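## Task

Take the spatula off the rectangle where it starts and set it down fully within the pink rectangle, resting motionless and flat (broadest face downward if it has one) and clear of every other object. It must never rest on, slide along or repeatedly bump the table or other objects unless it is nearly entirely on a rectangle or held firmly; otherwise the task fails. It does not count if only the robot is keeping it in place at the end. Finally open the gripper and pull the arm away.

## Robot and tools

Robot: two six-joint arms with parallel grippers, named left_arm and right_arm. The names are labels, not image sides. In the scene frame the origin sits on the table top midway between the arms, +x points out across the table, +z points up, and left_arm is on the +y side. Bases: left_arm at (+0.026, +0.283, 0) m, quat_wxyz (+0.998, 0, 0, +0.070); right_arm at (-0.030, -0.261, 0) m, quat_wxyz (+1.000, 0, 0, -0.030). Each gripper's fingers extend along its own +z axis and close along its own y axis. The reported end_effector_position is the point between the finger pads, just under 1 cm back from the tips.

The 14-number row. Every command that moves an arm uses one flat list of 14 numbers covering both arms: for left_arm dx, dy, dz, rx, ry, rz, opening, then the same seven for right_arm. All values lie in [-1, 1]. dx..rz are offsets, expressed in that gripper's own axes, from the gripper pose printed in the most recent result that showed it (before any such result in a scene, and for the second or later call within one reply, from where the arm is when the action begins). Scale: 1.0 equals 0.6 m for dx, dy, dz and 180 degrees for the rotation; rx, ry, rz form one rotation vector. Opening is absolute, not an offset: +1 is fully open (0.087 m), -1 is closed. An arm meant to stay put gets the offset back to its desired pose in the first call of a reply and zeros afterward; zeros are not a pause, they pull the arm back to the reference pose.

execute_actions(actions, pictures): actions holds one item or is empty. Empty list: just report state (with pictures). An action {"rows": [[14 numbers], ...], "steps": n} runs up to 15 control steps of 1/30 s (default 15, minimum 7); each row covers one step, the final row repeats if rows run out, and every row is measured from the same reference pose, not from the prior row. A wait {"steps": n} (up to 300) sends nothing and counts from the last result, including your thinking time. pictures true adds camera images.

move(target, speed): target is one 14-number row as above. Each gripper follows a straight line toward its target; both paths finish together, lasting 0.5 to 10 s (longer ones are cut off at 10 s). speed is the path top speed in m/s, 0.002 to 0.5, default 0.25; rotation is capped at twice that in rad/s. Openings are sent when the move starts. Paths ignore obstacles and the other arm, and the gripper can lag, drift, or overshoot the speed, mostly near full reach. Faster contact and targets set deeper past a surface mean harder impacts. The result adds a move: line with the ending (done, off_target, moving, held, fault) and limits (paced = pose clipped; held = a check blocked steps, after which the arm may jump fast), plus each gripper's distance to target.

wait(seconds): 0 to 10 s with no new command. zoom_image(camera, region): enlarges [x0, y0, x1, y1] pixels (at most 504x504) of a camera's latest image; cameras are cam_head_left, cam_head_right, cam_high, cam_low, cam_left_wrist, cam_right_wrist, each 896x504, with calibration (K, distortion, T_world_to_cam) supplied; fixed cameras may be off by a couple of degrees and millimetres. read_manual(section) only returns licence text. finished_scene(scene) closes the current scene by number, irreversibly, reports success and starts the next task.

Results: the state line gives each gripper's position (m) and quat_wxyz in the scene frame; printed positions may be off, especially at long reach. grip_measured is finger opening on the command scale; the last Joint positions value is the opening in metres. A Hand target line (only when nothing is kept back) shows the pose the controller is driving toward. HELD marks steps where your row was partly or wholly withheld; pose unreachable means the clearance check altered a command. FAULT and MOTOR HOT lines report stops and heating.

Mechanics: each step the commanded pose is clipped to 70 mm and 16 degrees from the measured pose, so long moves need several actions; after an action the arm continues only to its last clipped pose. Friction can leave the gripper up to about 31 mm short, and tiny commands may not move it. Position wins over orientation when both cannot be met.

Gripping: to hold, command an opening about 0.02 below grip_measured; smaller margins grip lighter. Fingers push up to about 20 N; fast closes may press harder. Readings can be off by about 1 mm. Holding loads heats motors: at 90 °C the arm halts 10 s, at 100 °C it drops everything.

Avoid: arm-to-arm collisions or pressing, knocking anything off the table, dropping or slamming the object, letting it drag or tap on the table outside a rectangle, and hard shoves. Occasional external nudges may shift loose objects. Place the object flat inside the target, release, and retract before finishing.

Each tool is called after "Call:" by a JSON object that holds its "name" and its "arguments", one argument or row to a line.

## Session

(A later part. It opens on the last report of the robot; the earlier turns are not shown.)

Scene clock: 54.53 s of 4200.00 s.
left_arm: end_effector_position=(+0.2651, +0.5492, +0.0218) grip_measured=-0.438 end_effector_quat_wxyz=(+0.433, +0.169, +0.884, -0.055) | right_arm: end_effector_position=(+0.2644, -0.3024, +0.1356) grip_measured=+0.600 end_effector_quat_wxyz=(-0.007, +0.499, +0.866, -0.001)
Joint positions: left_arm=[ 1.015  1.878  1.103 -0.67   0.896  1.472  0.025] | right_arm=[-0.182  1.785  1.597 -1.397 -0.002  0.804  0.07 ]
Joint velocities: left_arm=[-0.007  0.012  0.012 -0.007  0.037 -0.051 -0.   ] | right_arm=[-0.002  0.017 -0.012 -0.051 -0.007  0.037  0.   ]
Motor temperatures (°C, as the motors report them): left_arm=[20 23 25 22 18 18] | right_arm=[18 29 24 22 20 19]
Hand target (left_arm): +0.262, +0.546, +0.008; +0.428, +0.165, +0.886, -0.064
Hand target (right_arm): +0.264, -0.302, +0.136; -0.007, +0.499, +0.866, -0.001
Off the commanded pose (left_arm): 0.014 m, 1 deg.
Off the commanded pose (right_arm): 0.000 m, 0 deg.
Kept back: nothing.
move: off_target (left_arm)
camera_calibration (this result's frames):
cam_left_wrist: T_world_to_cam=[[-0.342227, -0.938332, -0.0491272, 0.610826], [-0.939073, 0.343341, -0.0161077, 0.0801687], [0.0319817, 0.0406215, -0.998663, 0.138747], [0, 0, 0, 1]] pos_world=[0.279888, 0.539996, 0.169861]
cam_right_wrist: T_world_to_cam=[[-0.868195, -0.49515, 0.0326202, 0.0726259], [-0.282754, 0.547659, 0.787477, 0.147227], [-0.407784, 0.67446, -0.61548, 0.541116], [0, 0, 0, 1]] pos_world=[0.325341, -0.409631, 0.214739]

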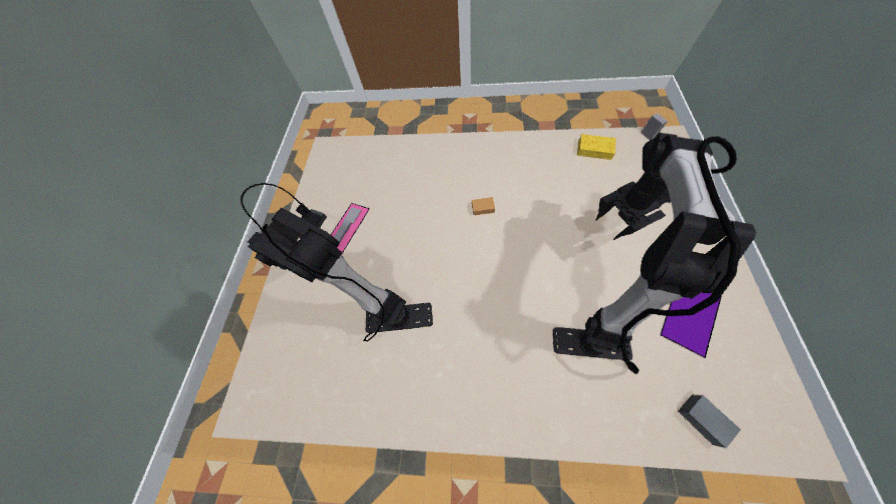

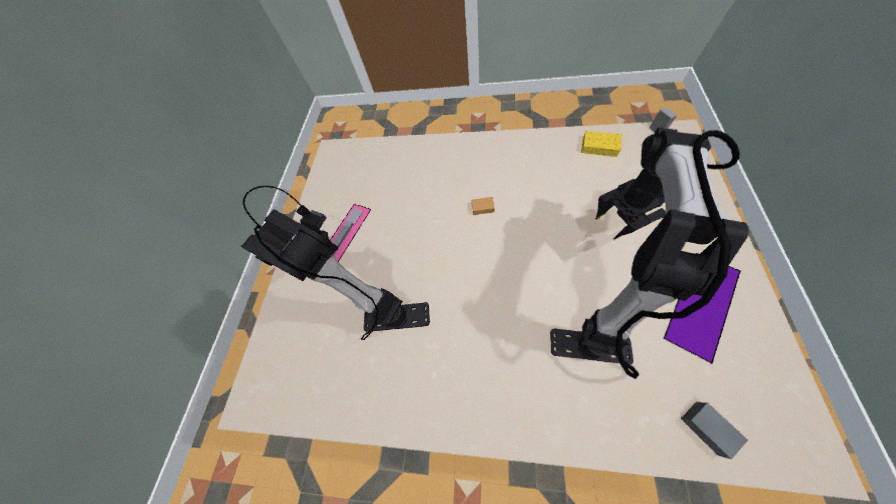

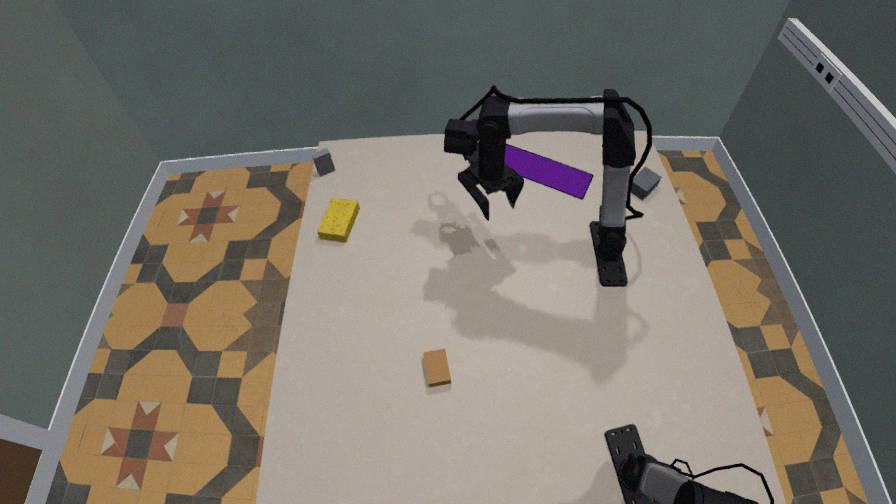

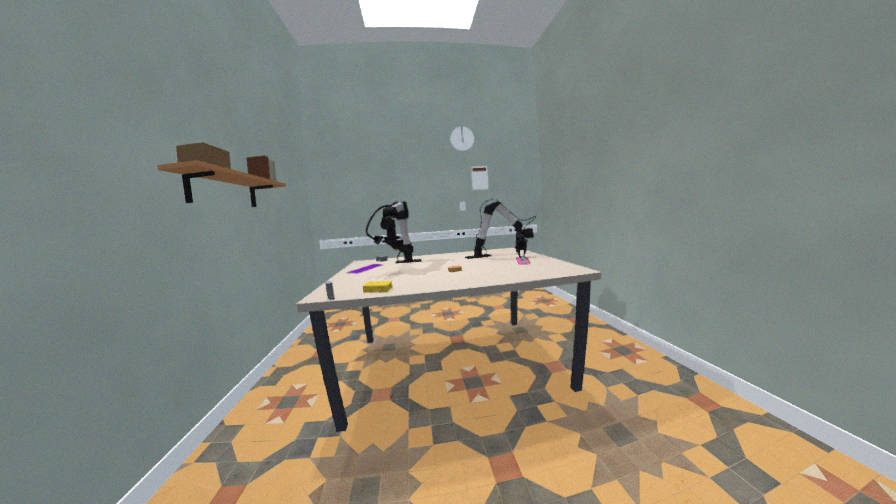

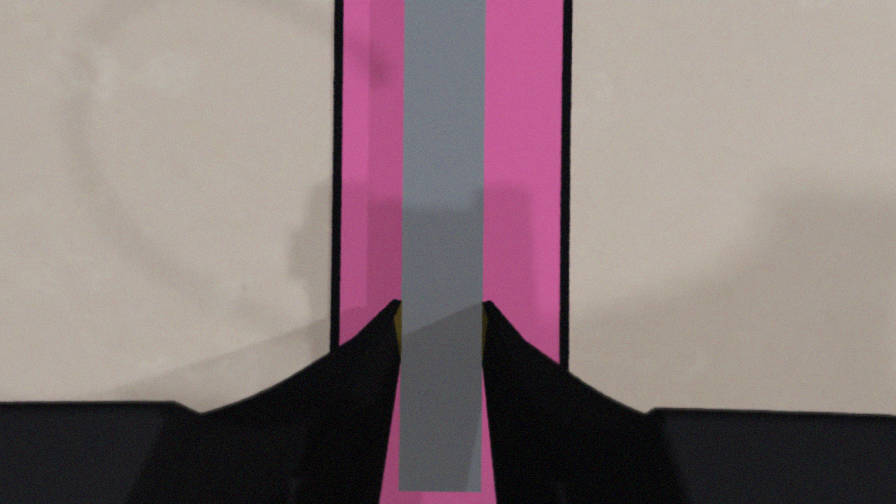

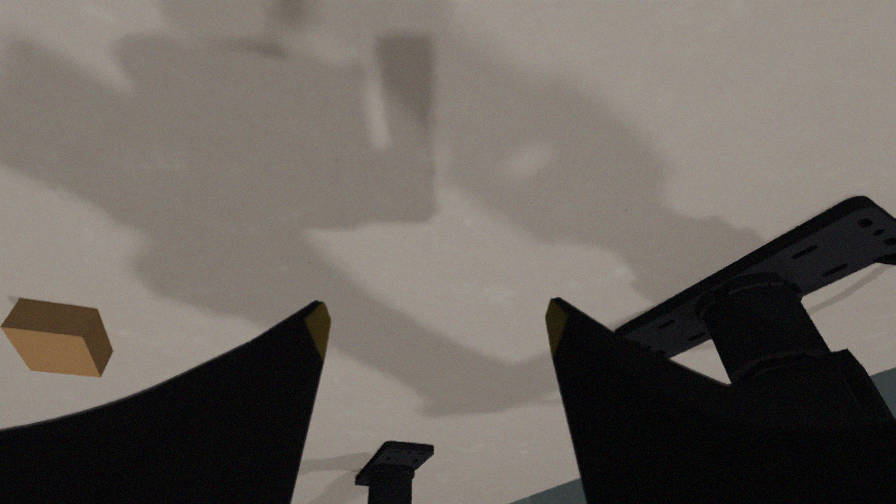

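Call:
{"name": "move", "arguments": {
  "target": [0, 0, 0, 0, 0, 0, 0.3, 0, 0, 0, 0, 0, 0, 0.6],
  "speed": 0.05
}}

Call:
{"name": "move", "arguments": {
  "target": [-0.13, 0, -0.105, 0, 0, 0, 0.3, 0, 0, 0, 0, 0, 0, 0.6],
  "speed": 0.12
}}

Scene clock: 55.50 s of 4200.00 s.
left_arm: end_effector_position=(+0.2652, +0.5495, +0.0218) grip_measured=+0.300 end_effector_quat_wxyz=(+0.433, +0.170, +0.884, -0.055) | right_arm: end_effector_position=(+0.2644, -0.3024, +0.1356) grip_measured=+0.600 end_effector_quat_wxyz=(-0.007, +0.499, +0.866, -0.001)
Joint positions: left_arm=[ 1.015  1.878  1.103 -0.669  0.896  1.472  0.057] | right_arm=[-0.182  1.785  1.597 -1.397 -0.002  0.804  0.07 ]
Joint velocities: left_arm=[-0.002  0.007 -0.017 -0.022 -0.007  0.007  0.   ] | right_arm=[ 0.002 -0.002 -0.012 -0.022  0.007 -0.022 -0.   ]
Motor temperatures (°C, as the motors report them): left_arm=[20 23 25 22 19 18] | right_arm=[18 29 24 22 20 19]
Hand target (left_arm): +0.265, +0.549, +0.022; +0.433, +0.169, +0.884, -0.055
Hand target (right_arm): +0.264, -0.302, +0.136; -0.007, +0.499, +0.866, -0.001
Off the commanded pose (left_arm): 0.000 m, 0 deg.
Off the commanded pose (right_arm): 0.000 m, 0 deg.
Kept back: nothing.
move: done
camera_calibration (this result's frames):
cam_left_wrist: T_world_to_cam=[[-0.342204, -0.93828, -0.0502676, 0.611062], [-0.939065, 0.343358, -0.0161832, 0.0801758], [0.0324441, 0.0416666, -0.998605, 0.138063], [0, 0, 0, 1]] pos_world=[0.279919, 0.540066, 0.169885]
cam_right_wrist: T_world_to_cam=[[-0.868195, -0.49515, 0.0326202, 0.0726259], [-0.282754, 0.547659, 0.787477, 0.147227], [-0.407784, 0.67446, -0.61548, 0.541116], [0, 0, 0, 1]] pos_world=[0.325341, -0.409631, 0.214739]

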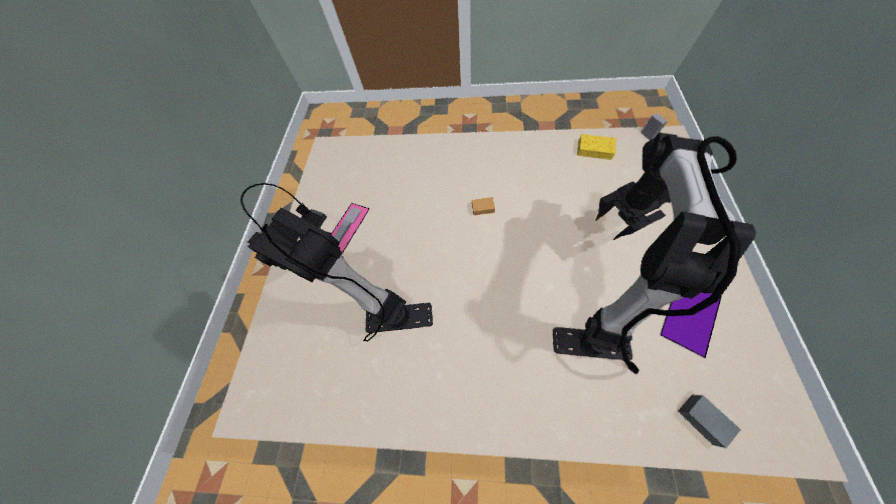

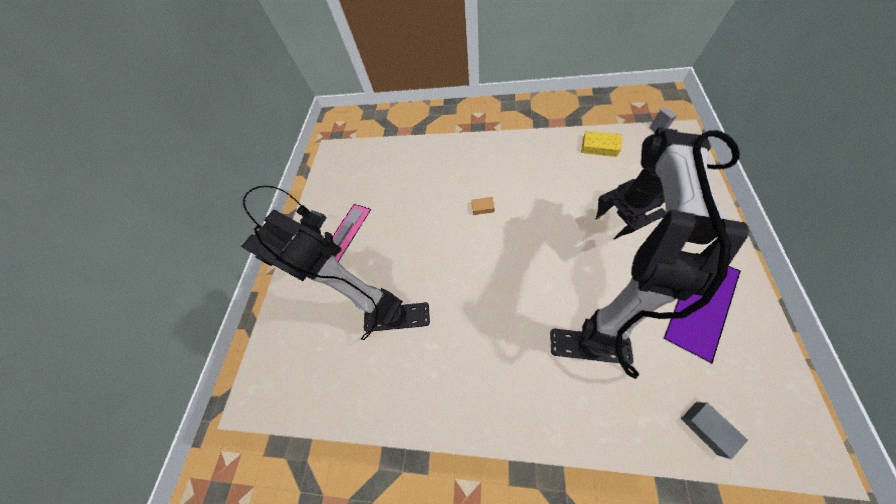

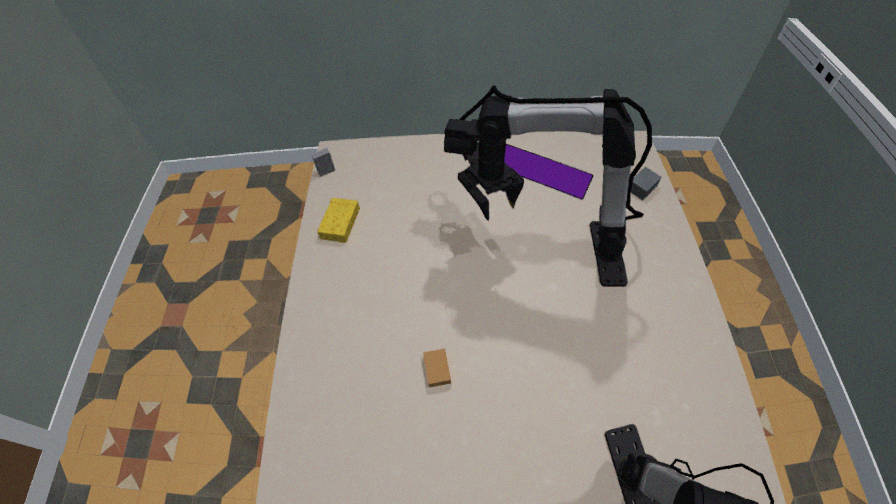

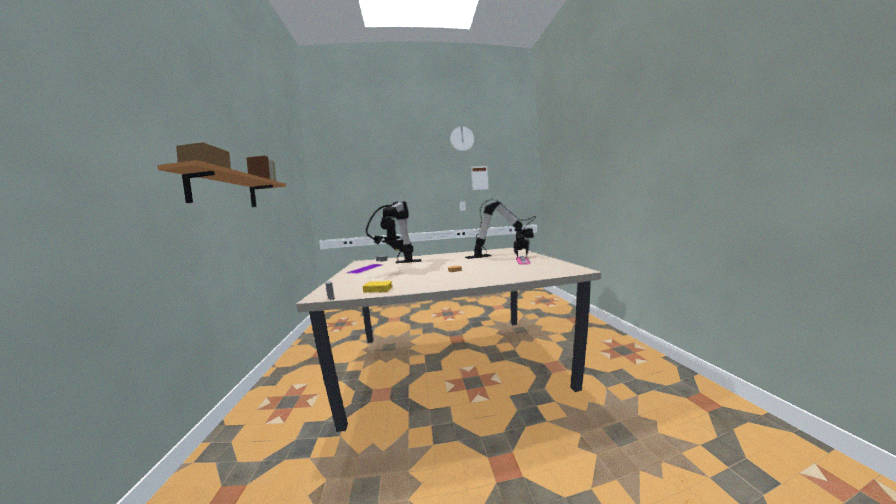

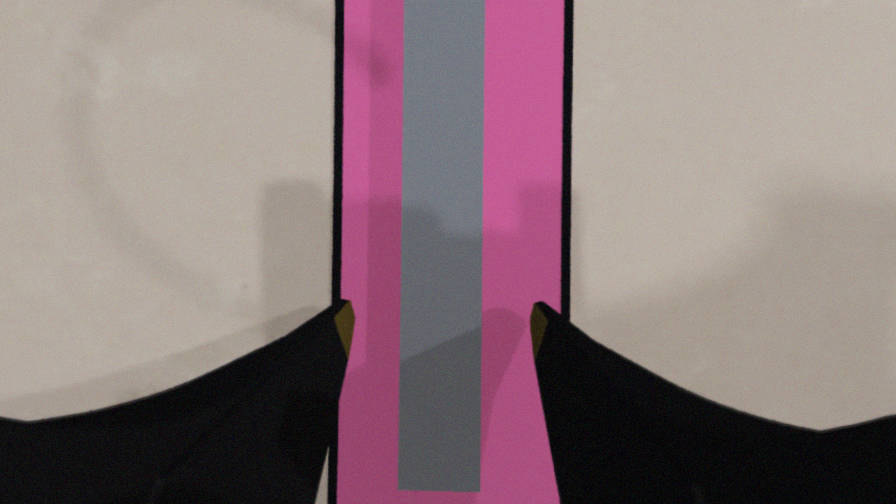

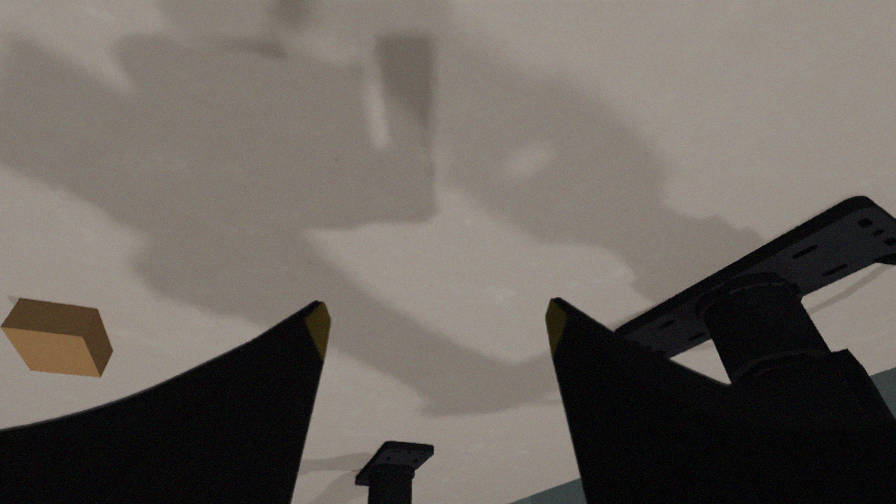

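Scene clock: 56.93 s of 4200.00 s.
left_arm: end_effector_position=(+0.2625, +0.5440, +0.1124) grip_measured=+0.300 end_effector_quat_wxyz=(+0.430, +0.165, +0.885, -0.064) | right_arm: end_effector_position=(+0.2644, -0.3024, +0.1356) grip_measured=+0.600 end_effector_quat_wxyz=(-0.007, +0.499, +0.866, -0.001)
Joint positions: left_arm=[ 1.015  1.75   1.328 -1.042  0.895  1.471  0.057] | right_arm=[-0.182  1.785  1.597 -1.397 -0.002  0.804  0.07 ]
Joint velocities: left_arm=[-0.012  0.007 -0.002 -0.037 -0.037  0.051 -0.   ] | right_arm=[-0.007 -0.007 -0.007 -0.037  0.051  0.007  0.   ]
Motor temperatures (°C, as the motors report them): left_arm=[20 23 25 22 19 18] | right_arm=[18 29 24 22 20 19]
Hand target (left_arm): +0.263, +0.545, +0.122; +0.433, +0.169, +0.884, -0.055
Hand target (right_arm): +0.264, -0.302, +0.136; -0.007, +0.499, +0.866, -0.001
Off the commanded pose (left_arm): 0.010 m, 1 deg.
Off the commanded pose (right_arm): 0.000 m, 0 deg.
Kept back: nothing.
move: done
camera_calibration (this result's frames):
cam_left_wrist: T_world_to_cam=[[-0.341982, -0.93924, -0.0296154, 0.607685], [-0.939433, 0.342473, -0.0133441, 0.0812829], [0.0226758, 0.0232583, -0.999472, 0.241494], [0, 0, 0, 1]] pos_world=[0.278701, 0.537308, 0.260448]
cam_right_wrist: T_world_to_cam=[[-0.868195, -0.49515, 0.0326202, 0.0726259], [-0.282754, 0.547659, 0.787477, 0.147227], [-0.407784, 0.67446, -0.61548, 0.541116], [0, 0, 0, 1]] pos_world=[0.325341, -0.409631, 0.214739]

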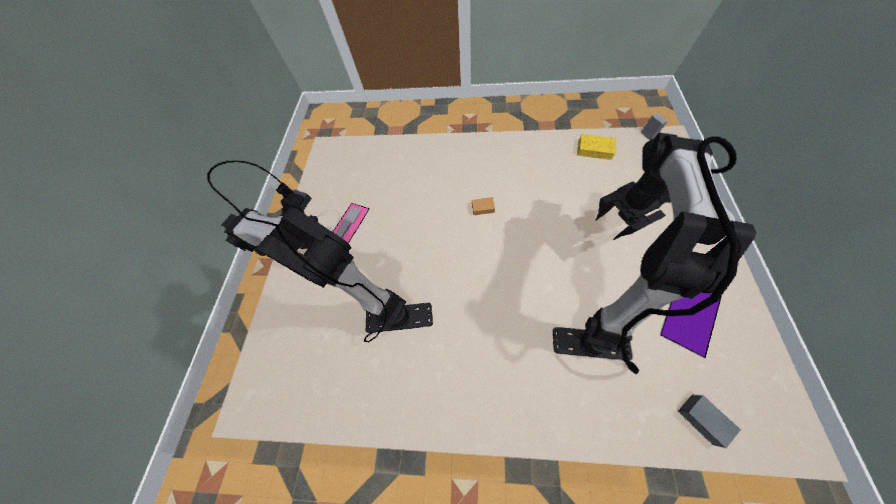

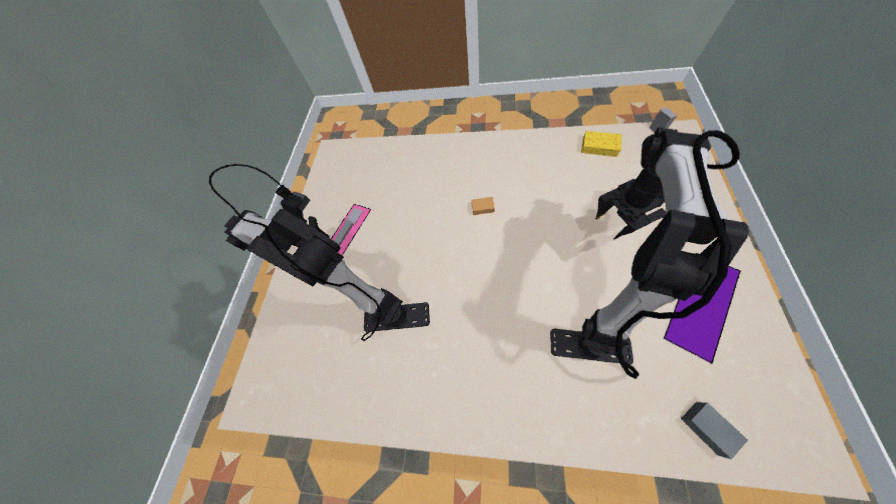

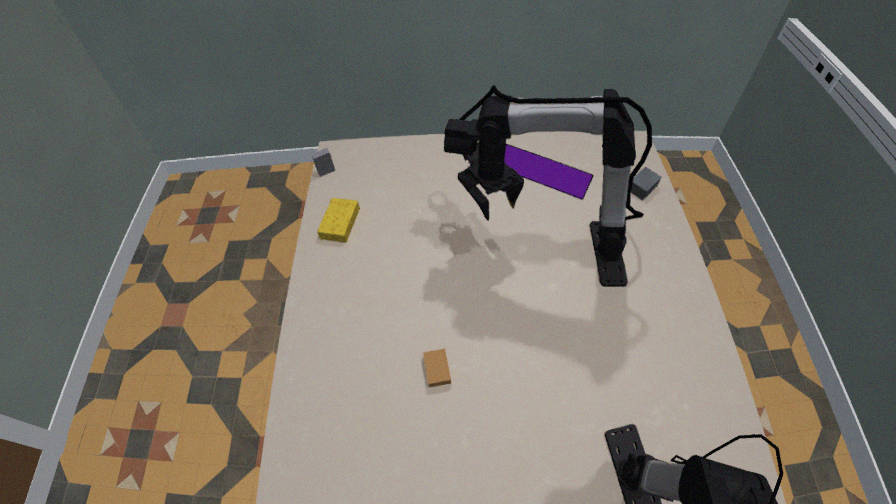

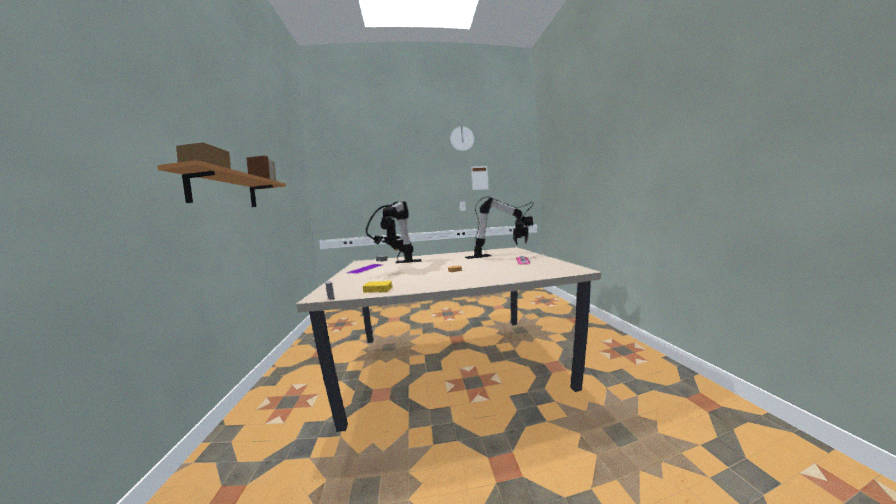

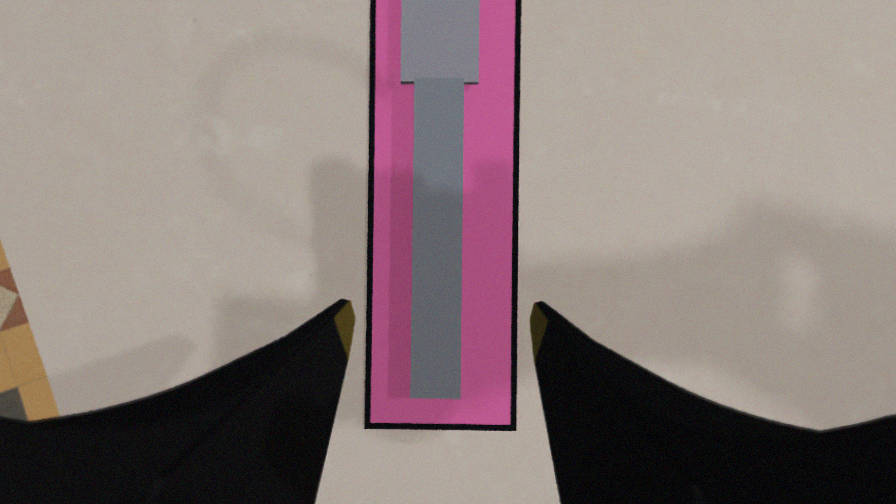

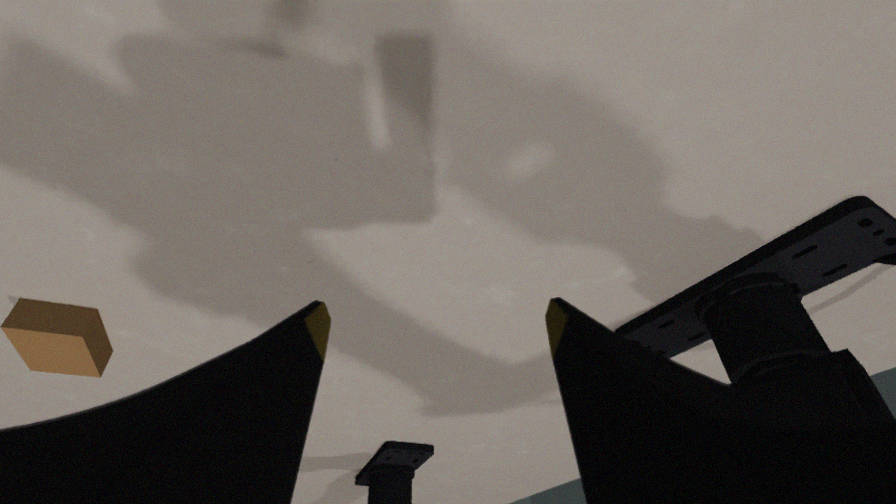

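The spatula lies flat inside the pink rectangle. Quick check of the far end, then finish.

Call:
{"name": "zoom_image", "arguments": {
  "camera": "cam_head_right",
  "region": [280, 170, 420, 290]
}}

Region (280, 170, 420, 290) of cam_head_right's 896x504 image, scaled by 3.600, with more detail than that image has; it fills the top 432 rows of this view, and the rest is white.

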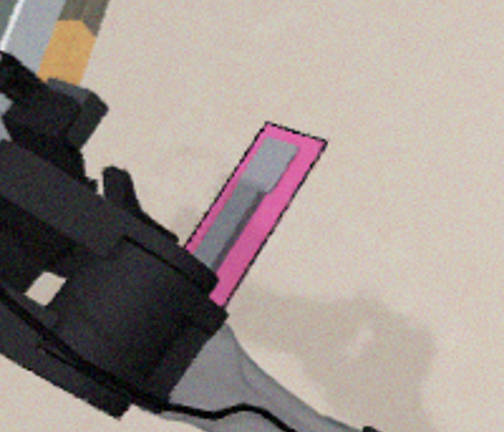

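Call:
{"name": "finished_scene", "arguments": {
  "scene": 1
}}

The scene is finished: the task was done.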